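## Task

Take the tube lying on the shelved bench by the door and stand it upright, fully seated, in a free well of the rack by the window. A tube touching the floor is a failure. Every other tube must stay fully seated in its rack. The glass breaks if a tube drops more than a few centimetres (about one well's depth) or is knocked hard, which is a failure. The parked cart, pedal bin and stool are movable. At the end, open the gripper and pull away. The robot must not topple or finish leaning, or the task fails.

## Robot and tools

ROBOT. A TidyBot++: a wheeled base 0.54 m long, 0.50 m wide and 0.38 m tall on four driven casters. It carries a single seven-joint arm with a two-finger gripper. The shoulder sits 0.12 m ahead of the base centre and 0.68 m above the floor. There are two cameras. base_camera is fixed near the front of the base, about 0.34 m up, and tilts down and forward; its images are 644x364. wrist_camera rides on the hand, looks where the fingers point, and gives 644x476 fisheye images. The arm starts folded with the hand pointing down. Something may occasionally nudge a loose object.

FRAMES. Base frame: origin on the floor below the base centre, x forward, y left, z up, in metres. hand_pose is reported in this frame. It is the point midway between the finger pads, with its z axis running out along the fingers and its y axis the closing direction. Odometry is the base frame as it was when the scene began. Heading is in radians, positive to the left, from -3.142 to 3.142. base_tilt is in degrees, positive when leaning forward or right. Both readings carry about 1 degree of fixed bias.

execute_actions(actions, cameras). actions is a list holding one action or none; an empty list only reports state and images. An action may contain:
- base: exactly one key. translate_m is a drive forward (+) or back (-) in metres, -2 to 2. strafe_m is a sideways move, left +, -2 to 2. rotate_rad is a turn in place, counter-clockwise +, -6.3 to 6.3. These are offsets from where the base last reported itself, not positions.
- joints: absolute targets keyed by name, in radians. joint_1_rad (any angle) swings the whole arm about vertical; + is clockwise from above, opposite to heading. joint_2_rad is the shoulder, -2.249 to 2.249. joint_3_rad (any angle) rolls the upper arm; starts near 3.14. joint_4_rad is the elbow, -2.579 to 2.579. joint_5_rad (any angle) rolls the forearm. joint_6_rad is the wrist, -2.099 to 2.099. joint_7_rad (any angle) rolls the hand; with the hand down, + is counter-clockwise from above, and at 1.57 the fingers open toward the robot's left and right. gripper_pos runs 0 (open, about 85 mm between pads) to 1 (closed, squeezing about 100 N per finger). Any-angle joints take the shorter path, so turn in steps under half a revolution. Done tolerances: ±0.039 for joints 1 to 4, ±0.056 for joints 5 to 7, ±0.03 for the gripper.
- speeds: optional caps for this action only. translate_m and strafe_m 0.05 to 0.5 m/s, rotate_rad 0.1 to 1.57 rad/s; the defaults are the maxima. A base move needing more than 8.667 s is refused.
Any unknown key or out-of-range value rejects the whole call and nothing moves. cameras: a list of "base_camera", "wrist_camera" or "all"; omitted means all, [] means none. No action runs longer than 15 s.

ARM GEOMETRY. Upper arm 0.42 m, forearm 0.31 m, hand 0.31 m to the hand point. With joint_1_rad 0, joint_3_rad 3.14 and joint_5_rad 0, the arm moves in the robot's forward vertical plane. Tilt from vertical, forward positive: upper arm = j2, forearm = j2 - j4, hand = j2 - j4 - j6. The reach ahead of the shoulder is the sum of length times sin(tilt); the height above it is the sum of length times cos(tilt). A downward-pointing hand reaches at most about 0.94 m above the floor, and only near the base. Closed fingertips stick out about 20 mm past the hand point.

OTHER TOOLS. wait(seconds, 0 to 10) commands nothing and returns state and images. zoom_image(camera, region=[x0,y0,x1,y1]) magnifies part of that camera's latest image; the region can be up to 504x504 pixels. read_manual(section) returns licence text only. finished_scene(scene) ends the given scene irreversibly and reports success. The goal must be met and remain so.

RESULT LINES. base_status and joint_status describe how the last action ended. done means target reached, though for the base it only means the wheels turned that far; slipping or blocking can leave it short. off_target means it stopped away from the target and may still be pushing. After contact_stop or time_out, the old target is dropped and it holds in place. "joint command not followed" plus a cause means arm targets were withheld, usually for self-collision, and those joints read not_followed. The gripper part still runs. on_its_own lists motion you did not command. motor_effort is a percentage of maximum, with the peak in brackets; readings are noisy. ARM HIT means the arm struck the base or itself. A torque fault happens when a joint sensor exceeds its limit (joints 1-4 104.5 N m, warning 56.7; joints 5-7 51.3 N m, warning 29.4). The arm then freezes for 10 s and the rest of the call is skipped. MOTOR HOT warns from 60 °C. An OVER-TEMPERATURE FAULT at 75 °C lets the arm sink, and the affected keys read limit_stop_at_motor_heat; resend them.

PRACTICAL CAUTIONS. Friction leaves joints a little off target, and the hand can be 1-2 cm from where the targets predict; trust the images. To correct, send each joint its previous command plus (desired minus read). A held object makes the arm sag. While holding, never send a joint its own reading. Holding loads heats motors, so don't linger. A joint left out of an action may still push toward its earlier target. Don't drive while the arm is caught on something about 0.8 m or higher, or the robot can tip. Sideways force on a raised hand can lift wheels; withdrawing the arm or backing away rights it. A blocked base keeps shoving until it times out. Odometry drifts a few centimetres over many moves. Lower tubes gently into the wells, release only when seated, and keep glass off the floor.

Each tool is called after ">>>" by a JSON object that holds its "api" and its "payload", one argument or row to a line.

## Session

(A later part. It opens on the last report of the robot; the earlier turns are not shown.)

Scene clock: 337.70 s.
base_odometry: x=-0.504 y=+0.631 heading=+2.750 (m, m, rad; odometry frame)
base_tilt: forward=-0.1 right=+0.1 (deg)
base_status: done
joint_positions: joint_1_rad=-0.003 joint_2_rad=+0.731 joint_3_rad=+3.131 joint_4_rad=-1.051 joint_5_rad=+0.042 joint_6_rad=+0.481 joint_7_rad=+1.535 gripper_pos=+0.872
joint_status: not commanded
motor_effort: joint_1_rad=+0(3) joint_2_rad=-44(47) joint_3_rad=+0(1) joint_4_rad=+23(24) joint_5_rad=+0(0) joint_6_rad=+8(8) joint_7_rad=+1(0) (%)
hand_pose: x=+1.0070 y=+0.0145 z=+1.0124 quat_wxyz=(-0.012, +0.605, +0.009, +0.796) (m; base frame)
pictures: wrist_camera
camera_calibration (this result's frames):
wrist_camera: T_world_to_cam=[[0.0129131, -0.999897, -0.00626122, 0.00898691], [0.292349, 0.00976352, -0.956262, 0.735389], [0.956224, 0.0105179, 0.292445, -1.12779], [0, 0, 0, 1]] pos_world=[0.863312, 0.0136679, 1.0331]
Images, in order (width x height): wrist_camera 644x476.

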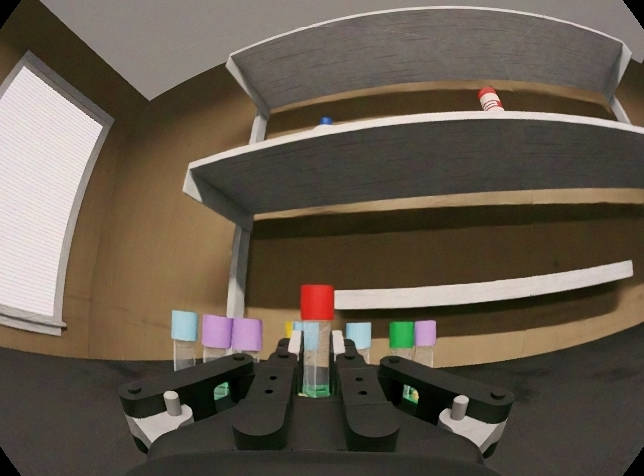

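>>> {"api": "execute_actions", "payload": {
  "actions": [
    {"joints":{"joint_4_rad":-0.93,"joint_6_rad":0.41}}
  ],
  "cameras": []
}}

>>> {"api": "execute_actions", "payload": {
  "actions": [
    {"base":{"strafe_m":-0.012},"speeds":{"strafe_m":0.05}}
  ],
  "cameras": []
}}

>>> {"api": "execute_actions", "payload": {
  "actions": [
    {"base":{"translate_m":0.008},"speeds":{"translate_m":0.05}}
  ],
  "cameras": []
}}

>>> {"api": "execute_actions", "payload": {
  "actions": [
    {"joints":{"joint_4_rad":-1.0,"joint_6_rad":0.46}}
  ],
  "cameras": []
}}

>>> {"api": "execute_actions", "payload": {
  "actions": [
    {"base":{"translate_m":0.005},"speeds":{"translate_m":0.05}}
  ],
  "cameras": []
}}

>>> {"api": "execute_actions", "payload": {
  "actions": [
    {"base":{"translate_m":0.005},"speeds":{"translate_m":0.05}}
  ],
  "cameras": []
}}

>>> {"api": "execute_actions", "payload": {
  "actions": [
    {"base":{"translate_m":0.005},"speeds":{"translate_m":0.05}}
  ],
  "cameras": ["wrist_camera"]
}}

Scene clock: 348.00 s.
base_odometry: x=-0.504 y=+0.631 heading=+2.750 (m, m, rad; odometry frame)
base_tilt: forward=-0.2 right=+0.0 (deg)
base_status: not commanded
joint_positions: joint_1_rad=-0.003 joint_2_rad=+0.738 joint_3_rad=+3.131 joint_4_rad=-0.941 joint_5_rad=+0.042 joint_6_rad=+0.451 joint_7_rad=+1.535 gripper_pos=+0.872
joint_status: all done
motor_effort: joint_1_rad=-1(0) joint_2_rad=-47(49) joint_3_rad=+0(0) joint_4_rad=+25(26) joint_5_rad=+0(0) joint_6_rad=+8(9) joint_7_rad=+0(1) (%)
hand_pose: x=+1.0076 y=+0.0137 z=+1.0639 quat_wxyz=(-0.011, +0.576, +0.008, +0.817) (m; base frame)
pictures: none
No camera images: the call's "cameras" was empty. Leave "cameras" out to get every camera's image.

Scene clock: 348.70 s.
base_odometry: x=-0.499 y=+0.642 heading=+2.751 (m, m, rad; odometry frame)
base_tilt: forward=-0.2 right=+0.1 (deg)
base_status: done
joint_positions: joint_1_rad=+0.001 joint_2_rad=+0.738 joint_3_rad=+3.131 joint_4_rad=-0.941 joint_5_rad=+0.042 joint_6_rad=+0.450 joint_7_rad=+1.535 gripper_pos=+0.872
joint_status: not commanded
motor_effort: joint_1_rad=-1(3) joint_2_rad=-47(50) joint_3_rad=-1(1) joint_4_rad=+24(25) joint_5_rad=+0(1) joint_6_rad=+8(8) joint_7_rad=-1(0) (%)
hand_pose: x=+1.0078 y=+0.0100 z=+1.0635 quat_wxyz=(-0.009, +0.577, +0.007, +0.817) (m; base frame)
pictures: none
No camera images: the call's "cameras" was empty. Leave "cameras" out to get every camera's image.

Scene clock: 349.33 s.
base_odometry: x=-0.507 y=+0.645 heading=+2.751 (m, m, rad; odometry frame)
base_tilt: forward=-0.2 right=+0.1 (deg)
base_status: done
joint_positions: joint_1_rad=+0.001 joint_2_rad=+0.740 joint_3_rad=+3.131 joint_4_rad=-0.941 joint_5_rad=+0.042 joint_6_rad=+0.449 joint_7_rad=+1.535 gripper_pos=+0.872
joint_status: not commanded
motor_effort: joint_1_rad=+0(3) joint_2_rad=-47(48) joint_3_rad=+0(1) joint_4_rad=+25(25) joint_5_rad=-1(0) joint_6_rad=+8(8) joint_7_rad=+1(1) (%)
hand_pose: x=+1.0087 y=+0.0100 z=+1.0613 quat_wxyz=(-0.009, +0.578, +0.007, +0.816) (m; base frame)
pictures: none
No camera images: the call's "cameras" was empty. Leave "cameras" out to get every camera's image.

Scene clock: 350.33 s.
base_odometry: x=-0.507 y=+0.645 heading=+2.751 (m, m, rad; odometry frame)
base_tilt: forward=-0.2 right=+0.1 (deg)
base_status: not commanded
joint_positions: joint_1_rad=+0.001 joint_2_rad=+0.737 joint_3_rad=+3.131 joint_4_rad=-0.985 joint_5_rad=+0.042 joint_6_rad=+0.450 joint_7_rad=+1.535 gripper_pos=+0.872
joint_status: all done
motor_effort: joint_1_rad=-1(2) joint_2_rad=-45(48) joint_3_rad=+0(0) joint_4_rad=+23(25) joint_5_rad=+0(0) joint_6_rad=+7(9) joint_7_rad=+0(0) (%)
hand_pose: x=+1.0099 y=+0.0102 z=+1.0377 quat_wxyz=(-0.009, +0.594, +0.007, +0.804) (m; base frame)
pictures: none
No camera images: the call's "cameras" was empty. Leave "cameras" out to get every camera's image.

Scene clock: 350.93 s.
base_odometry: x=-0.511 y=+0.647 heading=+2.751 (m, m, rad; odometry frame)
base_tilt: forward=-0.2 right=+0.0 (deg)
base_status: done
joint_positions: joint_1_rad=+0.001 joint_2_rad=+0.736 joint_3_rad=+3.131 joint_4_rad=-0.986 joint_5_rad=+0.042 joint_6_rad=+0.450 joint_7_rad=+1.535 gripper_pos=+0.872
joint_status: not commanded
motor_effort: joint_1_rad=+0(5) joint_2_rad=-45(47) joint_3_rad=+0(2) joint_4_rad=+23(24) joint_5_rad=-1(0) joint_6_rad=+8(8) joint_7_rad=+0(0) (%)
hand_pose: x=+1.0094 y=+0.0101 z=+1.0387 quat_wxyz=(-0.009, +0.594, +0.007, +0.805) (m; base frame)
pictures: none
No camera images: the call's "cameras" was empty. Leave "cameras" out to get every camera's image.

Scene clock: 351.53 s.
base_odometry: x=-0.516 y=+0.649 heading=+2.752 (m, m, rad; odometry frame)
base_tilt: forward=-0.2 right=+0.1 (deg)
base_status: done
joint_positions: joint_1_rad=+0.001 joint_2_rad=+0.735 joint_3_rad=+3.131 joint_4_rad=-0.986 joint_5_rad=+0.042 joint_6_rad=+0.450 joint_7_rad=+1.535 gripper_pos=+0.872
joint_status: not commanded
motor_effort: joint_1_rad=-1(3) joint_2_rad=-45(47) joint_3_rad=+0(1) joint_4_rad=+23(24) joint_5_rad=+0(0) joint_6_rad=+7(7) joint_7_rad=+0(1) (%)
hand_pose: x=+1.0092 y=+0.0101 z=+1.0390 quat_wxyz=(-0.009, +0.593, +0.007, +0.805) (m; base frame)
pictures: none
No camera images: the call's "cameras" was empty. Leave "cameras" out to get every camera's image.

Scene clock: 352.13 s.
base_odometry: x=-0.521 y=+0.651 heading=+2.752 (m, m, rad; odometry frame)
base_tilt: forward=-0.2 right=+0.1 (deg)
base_status: done
joint_positions: joint_1_rad=+0.001 joint_2_rad=+0.734 joint_3_rad=+3.131 joint_4_rad=-0.986 joint_5_rad=+0.042 joint_6_rad=+0.450 joint_7_rad=+1.535 gripper_pos=+0.872
joint_status: not commanded
motor_effort: joint_1_rad=-1(3) joint_2_rad=-45(46) joint_3_rad=+0(1) joint_4_rad=+23(24) joint_5_rad=+0(1) joint_6_rad=+7(7) joint_7_rad=+1(1) (%)
hand_pose: x=+1.0089 y=+0.0101 z=+1.0398 quat_wxyz=(-0.009, +0.593, +0.007, +0.805) (m; base frame)
pictures: wrist_camera
camera_calibration (this result's frames):
wrist_camera: T_world_to_cam=[[0.00726027, -0.999956, -0.0060023, 0.0101509], [0.321824, 0.00801966, -0.946765, 0.72149], [0.946772, 0.00494209, 0.321868, -1.15853], [0, 0, 0, 1]] pos_world=[0.864597, 0.0100899, 1.05604]
Images, in order (width x height): wrist_camera 644x476.

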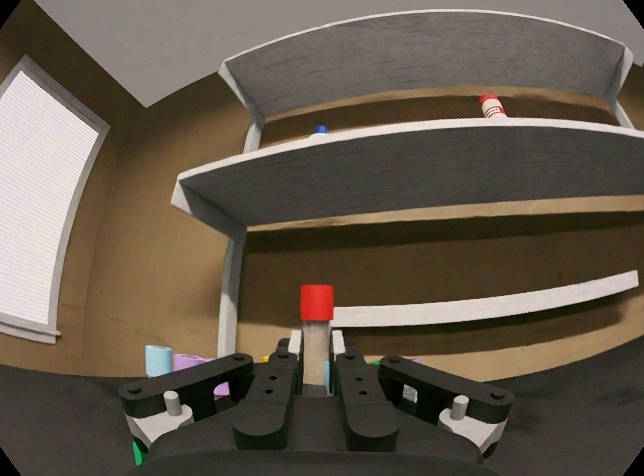

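>>> {"api": "execute_actions", "payload": {
  "actions": [
    {"base":{"strafe_m":0.005},"speeds":{"strafe_m":0.05},"joints":{"joint_4_rad":-1.01,"joint_6_rad":0.48}}
  ],
  "cameras": []
}}

>>> {"api": "execute_actions", "payload": {
  "actions": [
    {"base":{"strafe_m":0.005},"speeds":{"strafe_m":0.05}}
  ],
  "cameras": []
}}

>>> {"api": "execute_actions", "payload": {
  "actions": [
    {"base":{"strafe_m":0.005},"speeds":{"strafe_m":0.05}}
  ],
  "cameras": ["wrist_camera"]
}}

Scene clock: 356.37 s.
base_odometry: x=-0.523 y=+0.646 heading=+2.752 (m, m, rad; odometry frame)
base_tilt: forward=-0.2 right=+0.0 (deg)
base_status: done
joint_positions: joint_1_rad=+0.002 joint_2_rad=+0.733 joint_3_rad=+3.131 joint_4_rad=-0.989 joint_5_rad=+0.042 joint_6_rad=+0.452 joint_7_rad=+1.535 gripper_pos=+0.872
joint_status: all done
motor_effort: joint_1_rad=-1(4) joint_2_rad=-44(46) joint_3_rad=+0(2) joint_4_rad=+23(24) joint_5_rad=+0(0) joint_6_rad=+7(8) joint_7_rad=+0(1) (%)
hand_pose: x=+1.0084 y=+0.0093 z=+1.0398 quat_wxyz=(-0.009, +0.593, +0.007, +0.805) (m; base frame)
pictures: none
No camera images: the call's "cameras" was empty. Leave "cameras" out to get every camera's image.

Scene clock: 356.93 s.
base_odometry: x=-0.525 y=+0.641 heading=+2.751 (m, m, rad; odometry frame)
base_tilt: forward=-0.2 right=+0.1 (deg)
base_status: done
joint_positions: joint_1_rad=+0.002 joint_2_rad=+0.733 joint_3_rad=+3.131 joint_4_rad=-0.989 joint_5_rad=+0.042 joint_6_rad=+0.453 joint_7_rad=+1.535 gripper_pos=+0.872
joint_status: not commanded
motor_effort: joint_1_rad=+0(4) joint_2_rad=-45(45) joint_3_rad=+0(1) joint_4_rad=+23(24) joint_5_rad=+0(0) joint_6_rad=+7(8) joint_7_rad=-1(0) (%)
hand_pose: x=+1.0083 y=+0.0094 z=+1.0399 quat_wxyz=(-0.009, +0.593, +0.007, +0.805) (m; base frame)
pictures: none
No camera images: the call's "cameras" was empty. Leave "cameras" out to get every camera's image.

Scene clock: 357.50 s.
base_odometry: x=-0.527 y=+0.637 heading=+2.751 (m, m, rad; odometry frame)
base_tilt: forward=-0.2 right=+0.1 (deg)
base_status: done
joint_positions: joint_1_rad=+0.003 joint_2_rad=+0.732 joint_3_rad=+3.131 joint_4_rad=-0.990 joint_5_rad=+0.042 joint_6_rad=+0.453 joint_7_rad=+1.535 gripper_pos=+0.872
joint_status: not commanded
motor_effort: joint_1_rad=+0(5) joint_2_rad=-46(45) joint_3_rad=+0(2) joint_4_rad=+23(24) joint_5_rad=-1(0) joint_6_rad=+7(8) joint_7_rad=+0(0) (%)
hand_pose: x=+1.0081 y=+0.0089 z=+1.0399 quat_wxyz=(-0.009, +0.593, +0.007, +0.805) (m; base frame)
pictures: wrist_camera
camera_calibration (this result's frames):
wrist_camera: T_world_to_cam=[[0.00598664, -0.999964, -0.00600494, 0.0102383], [0.322544, 0.00761505, -0.946524, 0.720879], [0.946536, 0.00372964, 0.322578, -1.1583], [0, 0, 0, 1]] pos_world=[0.8638, 0.00906843, 1.05603]
Images, in order (width x height): wrist_camera 644x476.

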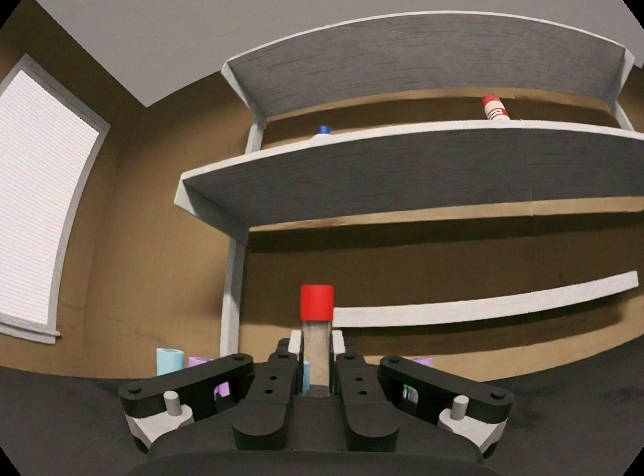

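>>> {"api": "execute_actions", "payload": {
  "actions": [
    {"joints":{"joint_4_rad":-0.93,"joint_6_rad":0.42}}
  ],
  "cameras": []
}}

>>> {"api": "execute_actions", "payload": {
  "actions": [
    {"base":{"translate_m":-0.09},"speeds":{"translate_m":0.06},"joints":{"joint_4_rad":-0.75,"joint_6_rad":-0.25}}
  ],
  "cameras": ["wrist_camera"]
}}

Scene clock: 366.87 s.
base_odometry: x=-0.527 y=+0.637 heading=+2.751 (m, m, rad; odometry frame)
base_tilt: forward=-0.2 right=+0.0 (deg)
base_status: not commanded
joint_positions: joint_1_rad=+0.003 joint_2_rad=+0.739 joint_3_rad=+3.131 joint_4_rad=-0.943 joint_5_rad=+0.042 joint_6_rad=+0.453 joint_7_rad=+1.535 gripper_pos=+0.872
joint_status: all done
motor_effort: joint_1_rad=+0(1) joint_2_rad=-47(48) joint_3_rad=+0(0) joint_4_rad=+24(25) joint_5_rad=+0(0) joint_6_rad=+8(8) joint_7_rad=-1(1) (%)
hand_pose: x=+1.0079 y=+0.0087 z=+1.0623 quat_wxyz=(-0.008, +0.577, +0.007, +0.817) (m; base frame)
pictures: none
No camera images: the call's "cameras" was empty. Leave "cameras" out to get every camera's image.

Scene clock: 368.87 s.
base_odometry: x=-0.444 y=+0.602 heading=+2.751 (m, m, rad; odometry frame)
base_tilt: forward=-0.2 right=+0.0 (deg)
base_status: done
joint_positions: joint_1_rad=+0.003 joint_2_rad=+0.731 joint_3_rad=+3.131 joint_4_rad=-0.755 joint_5_rad=+0.042 joint_6_rad=-0.210 joint_7_rad=+1.535 gripper_pos=+0.872
joint_status: all done
motor_effort: joint_1_rad=-1(2) joint_2_rad=-45(49) joint_3_rad=+0(1) joint_4_rad=+23(25) joint_5_rad=+0(0) joint_6_rad=+7(8) joint_7_rad=+0(0) (%)
hand_pose: x=+1.0219 y=+0.0009 z=+0.9835 quat_wxyz=(+0.001, +0.750, -0.001, +0.662) (m; base frame)
pictures: wrist_camera
camera_calibration (this result's frames):
wrist_camera: T_world_to_cam=[[-0.0201729, -0.999797, 0.0000648415, 0.0226401], [-0.0971132, 0.0018949, -0.995272, 1.13989], [0.995069, -0.0200838, -0.0971317, -0.789901], [0, 0, 0, 1]] pos_world=[0.897161, 0.0046113, 1.05777]
Images, in order (width x height): wrist_camera 644x476.

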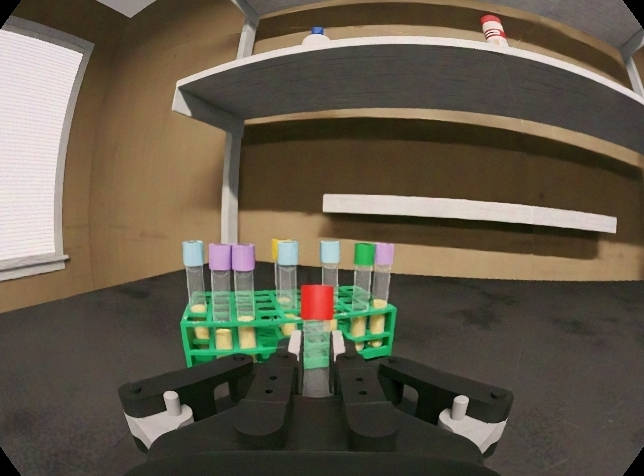

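>>> {"api": "execute_actions", "payload": {
  "actions": [
    {"joints":{"joint_2_rad":0.5}}
  ],
  "cameras": []
}}

>>> {"api": "execute_actions", "payload": {
  "actions": [
    {"base":{"translate_m":-0.1},"speeds":{"translate_m":0.1},"joints":{"joint_2_rad":0.38,"joint_4_rad":-0.38,"joint_6_rad":-0.8}}
  ],
  "cameras": []
}}

>>> {"api": "execute_actions", "payload": {
  "actions": [
    {"joints":{"joint_6_rad":-1.98}}
  ],
  "cameras": []
}}

>>> {"api": "execute_actions", "payload": {
  "actions": [
    {"base":{"translate_m":0.36},"speeds":{"translate_m":0.15}}
  ],
  "cameras": ["wrist_camera"]
}}

Scene clock: 396.20 s.
base_odometry: x=-0.444 y=+0.602 heading=+2.751 (m, m, rad; odometry frame)
base_tilt: forward=-0.2 right=+0.0 (deg)
base_status: not commanded
joint_positions: joint_1_rad=+0.003 joint_2_rad=+0.501 joint_3_rad=+3.131 joint_4_rad=-0.747 joint_5_rad=+0.042 joint_6_rad=-0.216 joint_7_rad=+1.535 gripper_pos=+0.872
joint_status: all done
motor_effort: joint_1_rad=-1(0) joint_2_rad=-40(52) joint_3_rad=+0(0) joint_4_rad=+24(27) joint_5_rad=+0(0) joint_6_rad=+8(9) joint_7_rad=-1(1) (%)
hand_pose: x=+0.9284 y=+0.0011 z=+1.1845 quat_wxyz=(+0.001, +0.668, -0.001, +0.744) (m; base frame)
pictures: none
No camera images: the call's "cameras" was empty. Leave "cameras" out to get every camera's image.

Scene clock: 398.20 s.
base_odometry: x=-0.351 y=+0.564 heading=+2.751 (m, m, rad; odometry frame)
base_tilt: forward=-0.2 right=+0.1 (deg)
base_status: done
joint_positions: joint_1_rad=+0.003 joint_2_rad=+0.379 joint_3_rad=+3.131 joint_4_rad=-0.383 joint_5_rad=+0.042 joint_6_rad=-0.760 joint_7_rad=+1.535 gripper_pos=+0.872
joint_status: all done
motor_effort: joint_1_rad=-1(2) joint_2_rad=-31(43) joint_3_rad=+1(1) joint_4_rad=+19(25) joint_5_rad=+0(1) joint_6_rad=+8(8) joint_7_rad=+0(1) (%)
hand_pose: x=+0.8025 y=-0.0054 z=+1.3153 quat_wxyz=(+0.004, +0.690, -0.011, +0.724) (m; base frame)
pictures: none
No camera images: the call's "cameras" was empty. Leave "cameras" out to get every camera's image.

Scene clock: 399.67 s.
base_odometry: x=-0.351 y=+0.564 heading=+2.751 (m, m, rad; odometry frame)
base_tilt: forward=-0.2 right=+0.1 (deg)
base_status: not commanded
joint_positions: joint_1_rad=+0.003 joint_2_rad=+0.380 joint_3_rad=+3.131 joint_4_rad=-0.383 joint_5_rad=+0.042 joint_6_rad=-1.959 joint_7_rad=+1.535 gripper_pos=+0.872
joint_status: all done
motor_effort: joint_1_rad=-1(0) joint_2_rad=-28(32) joint_3_rad=+1(0) joint_4_rad=+16(19) joint_5_rad=+0(0) joint_6_rad=+3(8) joint_7_rad=+0(0) (%)
hand_pose: x=+0.6187 y=-0.0086 z=+1.0157 quat_wxyz=(+0.011, +0.978, -0.026, +0.208) (m; base frame)
pictures: none
No camera images: the call's "cameras" was empty. Leave "cameras" out to get every camera's image.

Scene clock: 402.73 s.
base_odometry: x=-0.684 y=+0.701 heading=+2.752 (m, m, rad; odometry frame)
base_tilt: forward=-0.2 right=+0.1 (deg)
base_status: done
joint_positions: joint_1_rad=+0.003 joint_2_rad=+0.384 joint_3_rad=+3.131 joint_4_rad=-0.383 joint_5_rad=+0.042 joint_6_rad=-1.959 joint_7_rad=+1.535 gripper_pos=+0.872
joint_status: not commanded
motor_effort: joint_1_rad=-1(1) joint_2_rad=-28(31) joint_3_rad=+1(0) joint_4_rad=+15(16) joint_5_rad=+0(1) joint_6_rad=+4(4) joint_7_rad=-1(0) (%)
hand_pose: x=+0.6200 y=-0.0086 z=+1.0139 quat_wxyz=(+0.011, +0.978, -0.026, +0.207) (m; base frame)
pictures: wrist_camera
camera_calibration (this result's frames):
wrist_camera: T_world_to_cam=[[-0.0642768, -0.997603, 0.0256352, 0.0064252], [-0.902054, 0.0470953, -0.429046, 1.05649], [0.426811, -0.0507021, -0.902919, 0.78176], [0, 0, 0, 1]] pos_world=[0.619762, -0.0037092, 1.15898]
Images, in order (width x height): wrist_camera 644x476.

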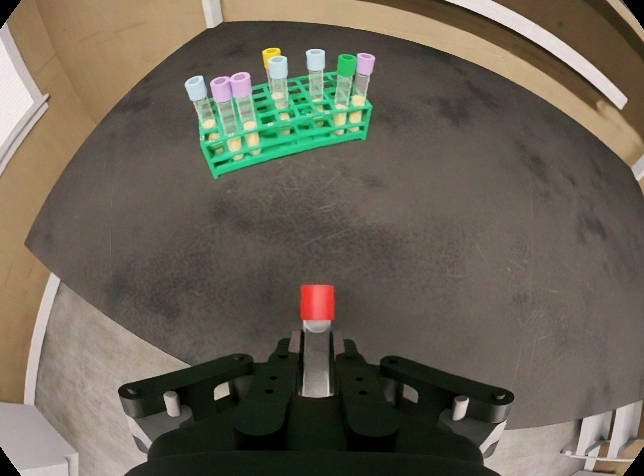

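>>> {"api": "execute_actions", "payload": {
  "actions": [
    {"base":{"translate_m":0.07},"speeds":{"translate_m":0.1},"joints":{"joint_2_rad":0.5}}
  ],
  "cameras": []
}}

>>> {"api": "execute_actions", "payload": {
  "actions": [
    {"joints":{"joint_2_rad":0.56}}
  ],
  "cameras": []
}}

>>> {"api": "execute_actions", "payload": {
  "actions": [
    {"joints":{"gripper_pos":0.4}}
  ],
  "cameras": []
}}

>>> {"api": "execute_actions", "payload": {
  "actions": [
    {"base":{"translate_m":0.03},"speeds":{"translate_m":0.05}}
  ],
  "cameras": ["wrist_camera"]
}}

Scene clock: 409.33 s.
base_odometry: x=-0.749 y=+0.727 heading=+2.752 (m, m, rad; odometry frame)
base_tilt: forward=-0.2 right=+0.1 (deg)
base_status: done
joint_positions: joint_1_rad=+0.003 joint_2_rad=+0.504 joint_3_rad=+3.131 joint_4_rad=-0.383 joint_5_rad=+0.042 joint_6_rad=-1.959 joint_7_rad=+1.535 gripper_pos=+0.872
joint_status: all done
motor_effort: joint_1_rad=+0(2) joint_2_rad=-33(39) joint_3_rad=+0(0) joint_4_rad=+16(18) joint_5_rad=+0(1) joint_6_rad=+3(4) joint_7_rad=+0(0) (%)
hand_pose: x=+0.6562 y=-0.0087 z=+0.9513 quat_wxyz=(+0.012, +0.989, -0.026, +0.147) (m; base frame)
pictures: none
No camera images: the call's "cameras" was empty. Leave "cameras" out to get every camera's image.

Scene clock: 410.10 s.
base_odometry: x=-0.749 y=+0.727 heading=+2.752 (m, m, rad; odometry frame)
base_tilt: forward=-0.2 right=+0.1 (deg)
base_status: not commanded
joint_positions: joint_1_rad=+0.003 joint_2_rad=+0.537 joint_3_rad=+3.131 joint_4_rad=-0.378 joint_5_rad=+0.042 joint_6_rad=-1.959 joint_7_rad=+1.535 gripper_pos=+0.872
joint_status: all done
motor_effort: joint_1_rad=-1(1) joint_2_rad=-33(35) joint_3_rad=+0(0) joint_4_rad=+16(17) joint_5_rad=+0(0) joint_6_rad=+2(3) joint_7_rad=+0(0) (%)
hand_pose: x=+0.6654 y=-0.0087 z=+0.9349 quat_wxyz=(+0.013, +0.991, -0.025, +0.133) (m; base frame)
pictures: none
No camera images: the call's "cameras" was empty. Leave "cameras" out to get every camera's image.

Scene clock: 410.97 s.
base_odometry: x=-0.749 y=+0.727 heading=+2.752 (m, m, rad; odometry frame)
base_tilt: forward=-0.2 right=+0.1 (deg)
base_status: not commanded
joint_positions: joint_1_rad=+0.003 joint_2_rad=+0.545 joint_3_rad=+3.131 joint_4_rad=-0.378 joint_5_rad=+0.042 joint_6_rad=-1.959 joint_7_rad=+1.535 gripper_pos=+0.400
joint_status: all done
motor_effort: joint_1_rad=+0(3) joint_2_rad=-30(34) joint_3_rad=+1(1) joint_4_rad=+14(17) joint_5_rad=+1(1) joint_6_rad=+2(3) joint_7_rad=+0(0) (%)
hand_pose: x=+0.6675 y=-0.0087 z=+0.9304 quat_wxyz=(+0.013, +0.991, -0.025, +0.129) (m; base frame)
pictures: none
No camera images: the call's "cameras" was empty. Leave "cameras" out to get every camera's image.

Scene clock: 412.03 s.
base_odometry: x=-0.777 y=+0.739 heading=+2.752 (m, m, rad; odometry frame)
base_tilt: forward=-0.1 right=+0.0 (deg)
base_status: done
joint_positions: joint_1_rad=+0.003 joint_2_rad=+0.545 joint_3_rad=+3.131 joint_4_rad=-0.378 joint_5_rad=+0.042 joint_6_rad=-1.959 joint_7_rad=+1.535 gripper_pos=+0.400
joint_status: not commanded
motor_effort: joint_1_rad=+0(2) joint_2_rad=-30(34) joint_3_rad=+0(0) joint_4_rad=+14(16) joint_5_rad=+1(0) joint_6_rad=+2(3) joint_7_rad=+0(0) (%)
hand_pose: x=+0.6675 y=-0.0087 z=+0.9304 quat_wxyz=(+0.013, +0.991, -0.025, +0.129) (m; base frame)
pictures: wrist_camera
camera_calibration (this result's frames):
wrist_camera: T_world_to_cam=[[-0.0595387, -0.997616, 0.0348973, -0.000295079], [-0.958006, 0.0472813, -0.282823, 0.96486], [0.280499, -0.0502708, -0.958537, 0.835545], [0, 0, 0, 1]] pos_world=[0.689954, -0.00391074, 1.0738]
Images, in order (width x height): wrist_camera 644x476.

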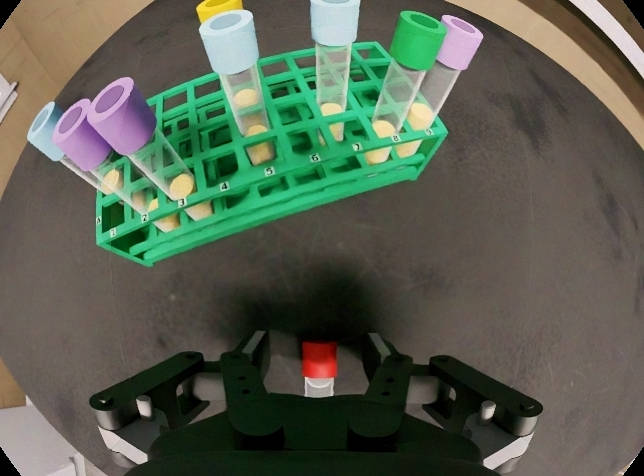

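>>> {"api": "execute_actions", "payload": {
  "actions": [
    {"base":{"translate_m":0.012},"speeds":{"translate_m":0.05}}
  ],
  "cameras": []
}}

>>> {"api": "execute_actions", "payload": {
  "actions": [
    {"joints":{"gripper_pos":1}}
  ],
  "cameras": ["wrist_camera"]
}}

Scene clock: 415.67 s.
base_odometry: x=-0.788 y=+0.743 heading=+2.752 (m, m, rad; odometry frame)
base_tilt: forward=-0.2 right=+0.1 (deg)
base_status: done
joint_positions: joint_1_rad=+0.003 joint_2_rad=+0.545 joint_3_rad=+3.131 joint_4_rad=-0.378 joint_5_rad=+0.042 joint_6_rad=-1.959 joint_7_rad=+1.535 gripper_pos=+0.400
joint_status: not commanded
motor_effort: joint_1_rad=-1(1) joint_2_rad=-32(33) joint_3_rad=+0(0) joint_4_rad=+15(16) joint_5_rad=+0(1) joint_6_rad=+2(3) joint_7_rad=+1(0) (%)
hand_pose: x=+0.6675 y=-0.0087 z=+0.9305 quat_wxyz=(+0.013, +0.991, -0.025, +0.129) (m; base frame)
pictures: none
No camera images: the call's "cameras" was empty. Leave "cameras" out to get every camera's image.

Scene clock: 416.53 s.
base_odometry: x=-0.788 y=+0.743 heading=+2.752 (m, m, rad; odometry frame)
base_tilt: forward=-0.2 right=+0.1 (deg)
base_status: not commanded
joint_positions: joint_1_rad=+0.003 joint_2_rad=+0.540 joint_3_rad=+3.131 joint_4_rad=-0.376 joint_5_rad=+0.042 joint_6_rad=-1.959 joint_7_rad=+1.535 gripper_pos=+0.854
joint_status: gripper_pos off_target (ended at +0.854, target +1.000)
motor_effort: joint_1_rad=+0(2) joint_2_rad=-29(32) joint_3_rad=+1(2) joint_4_rad=+14(14) joint_5_rad=+1(2) joint_6_rad=+2(2) joint_7_rad=+0(1) (%)
hand_pose: x=+0.6662 y=-0.0087 z=+0.9341 quat_wxyz=(+0.013, +0.991, -0.025, +0.133) (m; base frame)
pictures: wrist_camera
camera_calibration (this result's frames):
wrist_camera: T_world_to_cam=[[-0.0597776, -0.997617, 0.0344626, 0.0000820831], [-0.955891, 0.0472629, -0.289895, 0.969887], [0.287575, -0.0502717, -0.956438, 0.832769], [0, 0, 0, 1]] pos_world=[0.687627, -0.00389311, 1.07765]
Images, in order (width x height): wrist_camera 644x476.

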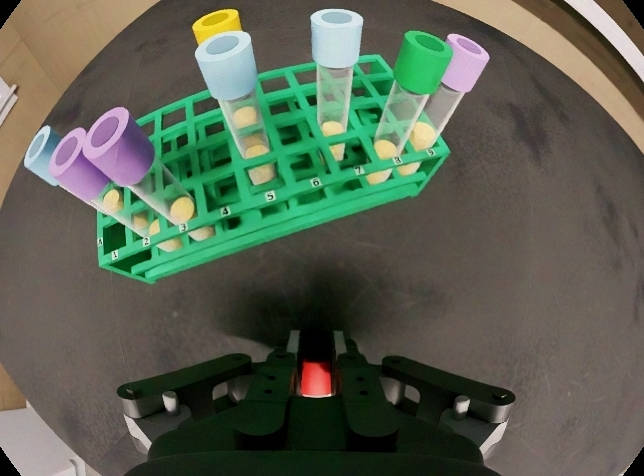

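>>> {"api": "execute_actions", "payload": {
  "actions": [
    {"joints":{"joint_2_rad":0.35}}
  ],
  "cameras": []
}}

>>> {"api": "execute_actions", "payload": {
  "actions": [
    {"base":{"translate_m":-0.4},"speeds":{"translate_m":0.2}}
  ],
  "cameras": []
}}

>>> {"api": "execute_actions", "payload": {
  "actions": [
    {"base":{"strafe_m":-0.017},"speeds":{"strafe_m":0.05},"joints":{"joint_2_rad":0.5,"joint_4_rad":-0.7,"joint_6_rad":-0.05}}
  ],
  "cameras": []
}}

>>> {"api": "execute_actions", "payload": {
  "actions": [
    {"joints":{"joint_2_rad":0.74,"joint_6_rad":0.19}}
  ],
  "cameras": []
}}

>>> {"api": "execute_actions", "payload": {
  "actions": [
    {"base":{"translate_m":0.135},"speeds":{"translate_m":0.1}}
  ],
  "cameras": ["wrist_camera"]
}}

Scene clock: 425.33 s.
base_odometry: x=-0.788 y=+0.743 heading=+2.752 (m, m, rad; odometry frame)
base_tilt: forward=-0.2 right=+0.1 (deg)
base_status: not commanded
joint_positions: joint_1_rad=+0.003 joint_2_rad=+0.346 joint_3_rad=+3.131 joint_4_rad=-0.379 joint_5_rad=+0.042 joint_6_rad=-1.959 joint_7_rad=+1.535 gripper_pos=+0.854
joint_status: all done
motor_effort: joint_1_rad=-1(0) joint_2_rad=-26(38) joint_3_rad=+0(0) joint_4_rad=+15(19) joint_5_rad=+0(0) joint_6_rad=+4(4) joint_7_rad=+0(0) (%)
hand_pose: x=+0.6075 y=-0.0086 z=+1.0335 quat_wxyz=(+0.011, +0.974, -0.026, +0.226) (m; base frame)
pictures: none
No camera images: the call's "cameras" was empty. Leave "cameras" out to get every camera's image.

Scene clock: 428.10 s.
base_odometry: x=-0.418 y=+0.591 heading=+2.752 (m, m, rad; odometry frame)
base_tilt: forward=-0.3 right=+0.1 (deg)
base_status: done
joint_positions: joint_1_rad=+0.003 joint_2_rad=+0.348 joint_3_rad=+3.131 joint_4_rad=-0.379 joint_5_rad=+0.042 joint_6_rad=-1.959 joint_7_rad=+1.535 gripper_pos=+0.854
joint_status: not commanded
motor_effort: joint_1_rad=+0(2) joint_2_rad=-27(29) joint_3_rad=+0(0) joint_4_rad=+15(16) joint_5_rad=+0(1) joint_6_rad=+4(4) joint_7_rad=+0(0) (%)
hand_pose: x=+0.6079 y=-0.0085 z=+1.0329 quat_wxyz=(+0.011, +0.974, -0.026, +0.226) (m; base frame)
pictures: none
No camera images: the call's "cameras" was empty. Leave "cameras" out to get every camera's image.

Scene clock: 430.20 s.
base_odometry: x=-0.411 y=+0.607 heading=+2.752 (m, m, rad; odometry frame)
base_tilt: forward=-0.2 right=+0.1 (deg)
base_status: done
joint_positions: joint_1_rad=+0.002 joint_2_rad=+0.492 joint_3_rad=+3.131 joint_4_rad=-0.685 joint_5_rad=+0.042 joint_6_rad=-0.079 joint_7_rad=+1.535 gripper_pos=+0.854
joint_status: all done
motor_effort: joint_1_rad=+0(2) joint_2_rad=-38(38) joint_3_rad=+0(1) joint_4_rad=+23(24) joint_5_rad=+0(1) joint_6_rad=+8(8) joint_7_rad=+0(0) (%)
hand_pose: x=+0.9042 y=+0.0032 z=+1.2694 quat_wxyz=(-0.001, +0.588, +0.001, +0.809) (m; base frame)
pictures: none
No camera images: the call's "cameras" was empty. Leave "cameras" out to get every camera's image.

Scene clock: 432.00 s.
base_odometry: x=-0.411 y=+0.607 heading=+2.752 (m, m, rad; odometry frame)
base_tilt: forward=-0.2 right=+0.0 (deg)
base_status: not commanded
joint_positions: joint_1_rad=+0.002 joint_2_rad=+0.742 joint_3_rad=+3.131 joint_4_rad=-0.702 joint_5_rad=+0.042 joint_6_rad=+0.150 joint_7_rad=+1.535 gripper_pos=+0.854
joint_status: all done
motor_effort: joint_1_rad=+0(0) joint_2_rad=-46(53) joint_3_rad=+0(0) joint_4_rad=+24(27) joint_5_rad=+0(0) joint_6_rad=+8(9) joint_7_rad=+0(0) (%)
hand_pose: x=+1.0146 y=+0.0055 z=+1.1168 quat_wxyz=(-0.004, +0.603, +0.003, +0.798) (m; base frame)
pictures: none
No camera images: the call's "cameras" was empty. Leave "cameras" out to get every camera's image.

Scene clock: 433.90 s.
base_odometry: x=-0.536 y=+0.658 heading=+2.752 (m, m, rad; odometry frame)
base_tilt: forward=-0.2 right=+0.0 (deg)
base_status: done
joint_positions: joint_1_rad=+0.002 joint_2_rad=+0.742 joint_3_rad=+3.131 joint_4_rad=-0.702 joint_5_rad=+0.042 joint_6_rad=+0.150 joint_7_rad=+1.535 gripper_pos=+0.854
joint_status: not commanded
motor_effort: joint_1_rad=+0(2) joint_2_rad=-46(49) joint_3_rad=+0(0) joint_4_rad=+24(25) joint_5_rad=+0(0) joint_6_rad=+8(9) joint_7_rad=+0(0) (%)
hand_pose: x=+1.0144 y=+0.0055 z=+1.1171 quat_wxyz=(-0.004, +0.603, +0.003, +0.798) (m; base frame)
pictures: wrist_camera
camera_calibration (this result's frames):
wrist_camera: T_world_to_cam=[[-0.00564569, -0.999967, -0.00580022, 0.0188262], [0.299402, 0.0038439, -0.954119, 0.823945], [0.95411, -0.00712326, 0.29937, -1.17089], [0, 0, 0, 1]] pos_world=[0.870573, 0.00731791, 1.13678]
Images, in order (width x height): wrist_camera 644x476.

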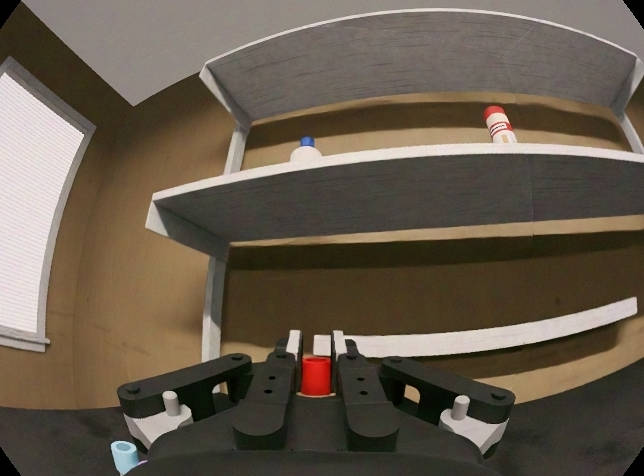

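>>> {"api": "execute_actions", "payload": {
  "actions": [
    {"base":{"translate_m":0.006},"speeds":{"translate_m":0.05},"joints":{"joint_4_rad":-0.8,"joint_6_rad":0.29}}
  ],
  "cameras": []
}}

>>> {"api": "execute_actions", "payload": {
  "actions": [
    {"joints":{"joint_4_rad":-0.88,"joint_6_rad":0.37}}
  ],
  "cameras": ["wrist_camera"]
}}

Scene clock: 438.50 s.
base_odometry: x=-0.542 y=+0.661 heading=+2.751 (m, m, rad; odometry frame)
base_tilt: forward=-0.2 right=+0.1 (deg)
base_status: done
joint_positions: joint_1_rad=+0.002 joint_2_rad=+0.744 joint_3_rad=+3.131 joint_4_rad=-0.790 joint_5_rad=+0.042 joint_6_rad=+0.248 joint_7_rad=+1.535 gripper_pos=+0.854
joint_status: all done
motor_effort: joint_1_rad=+0(3) joint_2_rad=-47(49) joint_3_rad=+0(1) joint_4_rad=+24(25) joint_5_rad=+0(0) joint_6_rad=+8(8) joint_7_rad=+0(0) (%)
hand_pose: x=+1.0168 y=+0.0069 z=+1.0904 quat_wxyz=(-0.005, +0.600, +0.005, +0.800) (m; base frame)
pictures: none
No camera images: the call's "cameras" was empty. Leave "cameras" out to get every camera's image.

Scene clock: 439.37 s.
base_odometry: x=-0.542 y=+0.661 heading=+2.751 (m, m, rad; odometry frame)
base_tilt: forward=-0.1 right=+0.1 (deg)
base_status: not commanded
joint_positions: joint_1_rad=+0.002 joint_2_rad=+0.739 joint_3_rad=+3.131 joint_4_rad=-0.855 joint_5_rad=+0.042 joint_6_rad=+0.338 joint_7_rad=+1.535 gripper_pos=+0.854
joint_status: all done
motor_effort: joint_1_rad=-1(1) joint_2_rad=-45(47) joint_3_rad=+0(0) joint_4_rad=+23(23) joint_5_rad=+0(0) joint_6_rad=+6(8) joint_7_rad=+0(0) (%)
hand_pose: x=+1.0126 y=+0.0081 z=+1.0819 quat_wxyz=(-0.007, +0.587, +0.006, +0.809) (m; base frame)
pictures: wrist_camera
camera_calibration (this result's frames):
wrist_camera: T_world_to_cam=[[0.00222672, -0.999982, -0.00565534, 0.013154], [0.335101, 0.00607454, -0.942163, 0.741759], [0.94218, 0.000202826, 0.335108, -1.18523], [0, 0, 0, 1]] pos_world=[0.868108, 0.0088883, 1.09611]
Images, in order (width x height): wrist_camera 644x476.

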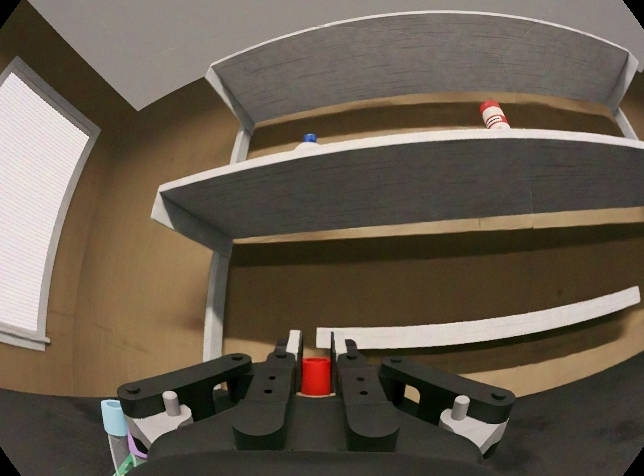

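>>> {"api": "execute_actions", "payload": {
  "actions": [
    {"joints":{"joint_4_rad":-0.81,"joint_6_rad":0.31}}
  ],
  "cameras": []
}}

>>> {"api": "execute_actions", "payload": {
  "actions": [
    {"base":{"translate_m":0.007},"speeds":{"translate_m":0.05}}
  ],
  "cameras": []
}}

>>> {"api": "execute_actions", "payload": {
  "actions": [
    {"joints":{"joint_4_rad":-0.88,"joint_6_rad":0.36}}
  ],
  "cameras": []
}}

>>> {"api": "execute_actions", "payload": {
  "actions": [
    {"joints":{"joint_4_rad":-0.81,"joint_6_rad":0.31}}
  ],
  "cameras": []
}}

>>> {"api": "execute_actions", "payload": {
  "actions": [
    {"base":{"translate_m":-0.014},"speeds":{"translate_m":0.05}}
  ],
  "cameras": []
}}

>>> {"api": "execute_actions", "payload": {
  "actions": [
    {"joints":{"joint_4_rad":-0.88,"joint_6_rad":0.36}}
  ],
  "cameras": []
}}

Scene clock: 448.10 s.
base_odometry: x=-0.542 y=+0.661 heading=+2.751 (m, m, rad; odometry frame)
base_tilt: forward=-0.2 right=+0.0 (deg)
base_status: not commanded
joint_positions: joint_1_rad=+0.002 joint_2_rad=+0.741 joint_3_rad=+3.131 joint_4_rad=-0.823 joint_5_rad=+0.042 joint_6_rad=+0.338 joint_7_rad=+1.535 gripper_pos=+0.854
joint_status: all done
motor_effort: joint_1_rad=-1(1) joint_2_rad=-47(48) joint_3_rad=+0(0) joint_4_rad=+25(25) joint_5_rad=+0(0) joint_6_rad=+8(9) joint_7_rad=+0(0) (%)
hand_pose: x=+1.0102 y=+0.0080 z=+1.0998 quat_wxyz=(-0.007, +0.575, +0.006, +0.818) (m; base frame)
pictures: none
No camera images: the call's "cameras" was empty. Leave "cameras" out to get every camera's image.

Scene clock: 448.73 s.
base_odometry: x=-0.548 y=+0.664 heading=+2.751 (m, m, rad; odometry frame)
base_tilt: forward=-0.1 right=+0.1 (deg)
base_status: done
joint_positions: joint_1_rad=+0.002 joint_2_rad=+0.741 joint_3_rad=+3.131 joint_4_rad=-0.822 joint_5_rad=+0.042 joint_6_rad=+0.338 joint_7_rad=+1.535 gripper_pos=+0.854
joint_status: not commanded
motor_effort: joint_1_rad=+0(2) joint_2_rad=-47(49) joint_3_rad=+0(1) joint_4_rad=+24(25) joint_5_rad=+0(0) joint_6_rad=+8(8) joint_7_rad=+0(0) (%)
hand_pose: x=+1.0103 y=+0.0080 z=+1.0996 quat_wxyz=(-0.007, +0.575, +0.006, +0.818) (m; base frame)
pictures: none
No camera images: the call's "cameras" was empty. Leave "cameras" out to get every camera's image.

Scene clock: 449.53 s.
base_odometry: x=-0.548 y=+0.664 heading=+2.751 (m, m, rad; odometry frame)
base_tilt: forward=-0.2 right=+0.1 (deg)
base_status: not commanded
joint_positions: joint_1_rad=+0.002 joint_2_rad=+0.737 joint_3_rad=+3.131 joint_4_rad=-0.859 joint_5_rad=+0.042 joint_6_rad=+0.342 joint_7_rad=+1.535 gripper_pos=+0.854
joint_status: all done
motor_effort: joint_1_rad=+0(1) joint_2_rad=-47(47) joint_3_rad=+0(0) joint_4_rad=+25(25) joint_5_rad=+0(0) joint_6_rad=+7(8) joint_7_rad=+0(0) (%)
hand_pose: x=+1.0117 y=+0.0082 z=+1.0823 quat_wxyz=(-0.007, +0.587, +0.006, +0.810) (m; base frame)
pictures: none
No camera images: the call's "cameras" was empty. Leave "cameras" out to get every camera's image.

Scene clock: 450.33 s.
base_odometry: x=-0.548 y=+0.664 heading=+2.751 (m, m, rad; odometry frame)
base_tilt: forward=-0.2 right=+0.1 (deg)
base_status: not commanded
joint_positions: joint_1_rad=+0.002 joint_2_rad=+0.738 joint_3_rad=+3.131 joint_4_rad=-0.820 joint_5_rad=+0.042 joint_6_rad=+0.342 joint_7_rad=+1.535 gripper_pos=+0.854
joint_status: all done
motor_effort: joint_1_rad=-1(1) joint_2_rad=-47(49) joint_3_rad=+0(0) joint_4_rad=+25(26) joint_5_rad=+0(1) joint_6_rad=+8(8) joint_7_rad=+0(0) (%)
hand_pose: x=+1.0080 y=+0.0080 z=+1.1055 quat_wxyz=(-0.007, +0.571, +0.006, +0.821) (m; base frame)
pictures: none
No camera images: the call's "cameras" was empty. Leave "cameras" out to get every camera's image.

Scene clock: 451.10 s.
base_odometry: x=-0.535 y=+0.658 heading=+2.751 (m, m, rad; odometry frame)
base_tilt: forward=-0.1 right=+0.0 (deg)
base_status: done
joint_positions: joint_1_rad=+0.002 joint_2_rad=+0.738 joint_3_rad=+3.131 joint_4_rad=-0.820 joint_5_rad=+0.042 joint_6_rad=+0.342 joint_7_rad=+1.535 gripper_pos=+0.854
joint_status: not commanded
motor_effort: joint_1_rad=-1(3) joint_2_rad=-46(50) joint_3_rad=+0(1) joint_4_rad=+24(25) joint_5_rad=+0(0) joint_6_rad=+7(9) joint_7_rad=+0(0) (%)
hand_pose: x=+1.0082 y=+0.0080 z=+1.1052 quat_wxyz=(-0.007, +0.571, +0.006, +0.821) (m; base frame)
pictures: none
No camera images: the call's "cameras" was empty. Leave "cameras" out to get every camera's image.

Scene clock: 451.90 s.
base_odometry: x=-0.535 y=+0.658 heading=+2.751 (m, m, rad; odometry frame)
base_tilt: forward=-0.1 right=+0.1 (deg)
base_status: not commanded
joint_positions: joint_1_rad=+0.002 joint_2_rad=+0.739 joint_3_rad=+3.131 joint_4_rad=-0.867 joint_5_rad=+0.042 joint_6_rad=+0.342 joint_7_rad=+1.535 gripper_pos=+0.854
joint_status: all done
motor_effort: joint_1_rad=+0(1) joint_2_rad=-47(48) joint_3_rad=+0(0) joint_4_rad=+24(25) joint_5_rad=+0(0) joint_6_rad=+8(8) joint_7_rad=+0(1) (%)
hand_pose: x=+1.0130 y=+0.0082 z=+1.0764 quat_wxyz=(-0.007, +0.590, +0.006, +0.807) (m; base frame)
pictures: none
No camera images: the call's "cameras" was empty. Leave "cameras" out to get every camera's image.

Lower here (went to 1.076); push on.

>>> {"api": "execute_actions", "payload": {
  "actions": [
    {"joints":{"joint_4_rad":-0.94,"joint_6_rad":0.42}}
  ],
  "cameras": ["wrist_camera"]
}}

Scene clock: 454.30 s.
base_odometry: x=-0.535 y=+0.658 heading=+2.751 (m, m, rad; odometry frame)
base_tilt: forward=-0.2 right=+0.0 (deg)
base_status: not commanded
joint_positions: joint_1_rad=+0.002 joint_2_rad=+0.741 joint_3_rad=+3.131 joint_4_rad=-0.926 joint_5_rad=+0.042 joint_6_rad=+0.380 joint_7_rad=+1.535 gripper_pos=+0.854
joint_status: all done
motor_effort: joint_1_rad=-2(2) joint_2_rad=-47(49) joint_3_rad=+0(1) joint_4_rad=+24(25) joint_5_rad=+0(0) joint_6_rad=+8(8) joint_7_rad=+0(0) (%)
hand_pose: x=+1.0146 y=+0.0089 z=+1.0492 quat_wxyz=(-0.008, +0.600, +0.006, +0.800) (m; base frame)
pictures: wrist_camera
camera_calibration (this result's frames):
wrist_camera: T_world_to_cam=[[0.00398809, -0.999976, -0.00568658, 0.0119377], [0.305393, 0.00663288, -0.952203, 0.750989], [0.952218, 0.00206083, 0.305412, -1.15521], [0, 0, 0, 1]] pos_world=[0.870621, 0.0093369, 1.06798]
Images, in order (width x height): wrist_camera 644x476.

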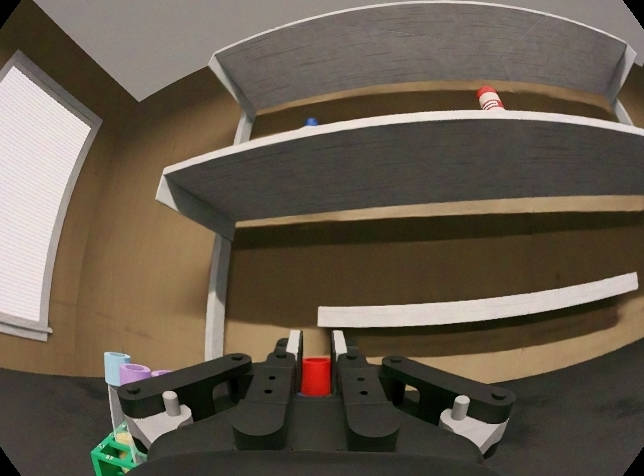

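>>> {"api": "execute_actions", "payload": {
  "actions": [
    {"joints":{"joint_4_rad":-0.99,"joint_6_rad":0.47}}
  ],
  "cameras": ["wrist_camera"]
}}

>>> {"api": "execute_actions", "payload": {
  "actions": [
    {"base":{"translate_m":-0.01},"speeds":{"translate_m":0.05}}
  ],
  "cameras": ["wrist_camera"]
}}

Scene clock: 458.03 s.
base_odometry: x=-0.535 y=+0.658 heading=+2.751 (m, m, rad; odometry frame)
base_tilt: forward=-0.2 right=+0.0 (deg)
base_status: not commanded
joint_positions: joint_1_rad=+0.002 joint_2_rad=+0.736 joint_3_rad=+3.131 joint_4_rad=-0.963 joint_5_rad=+0.042 joint_6_rad=+0.439 joint_7_rad=+1.535 gripper_pos=+0.854
joint_status: all done
motor_effort: joint_1_rad=-1(2) joint_2_rad=-45(47) joint_3_rad=+0(1) joint_4_rad=+23(24) joint_5_rad=+0(0) joint_6_rad=+8(8) joint_7_rad=+0(0) (%)
hand_pose: x=+1.0094 y=+0.0096 z=+1.0487 quat_wxyz=(-0.009, +0.589, +0.007, +0.808) (m; base frame)
pictures: wrist_camera
camera_calibration (this result's frames):
wrist_camera: T_world_to_cam=[[0.00645385, -0.999962, -0.00594243, 0.0104589], [0.331005, 0.00774382, -0.943597, 0.717143], [0.943607, 0.00412285, 0.331043, -1.16832], [0, 0, 0, 1]] pos_world=[0.864988, 0.00972191, 1.06352]
Images, in order (width x height): wrist_camera 644x476.

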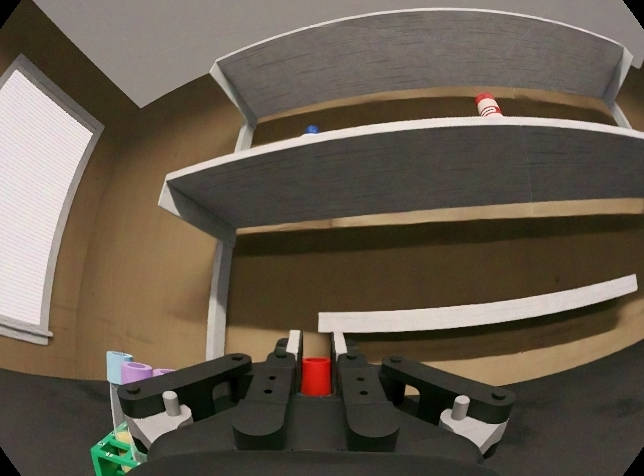

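Scene clock: 458.70 s.
base_odometry: x=-0.526 y=+0.654 heading=+2.751 (m, m, rad; odometry frame)
base_tilt: forward=-0.1 right=+0.0 (deg)
base_status: done
joint_positions: joint_1_rad=+0.002 joint_2_rad=+0.734 joint_3_rad=+3.131 joint_4_rad=-0.967 joint_5_rad=+0.042 joint_6_rad=+0.440 joint_7_rad=+1.535 gripper_pos=+0.854
joint_status: not commanded
motor_effort: joint_1_rad=+0(2) joint_2_rad=-45(47) joint_3_rad=+0(1) joint_4_rad=+22(24) joint_5_rad=+0(0) joint_6_rad=+7(8) joint_7_rad=+0(0) (%)
hand_pose: x=+1.0089 y=+0.0096 z=+1.0481 quat_wxyz=(-0.009, +0.590, +0.007, +0.807) (m; base frame)
pictures: wrist_camera
camera_calibration (this result's frames):
wrist_camera: T_world_to_cam=[[0.00649677, -0.999961, -0.005932, 0.0104314], [0.329543, 0.00774172, -0.944109, 0.718803], [0.944118, 0.00417881, 0.329581, -1.16657], [0, 0, 0, 1]] pos_world=[0.864433, 0.0097411, 1.06317]
Images, in order (width x height): wrist_camera 644x476.

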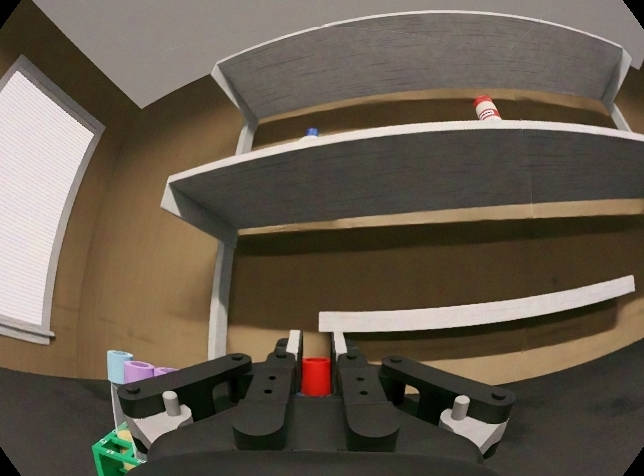

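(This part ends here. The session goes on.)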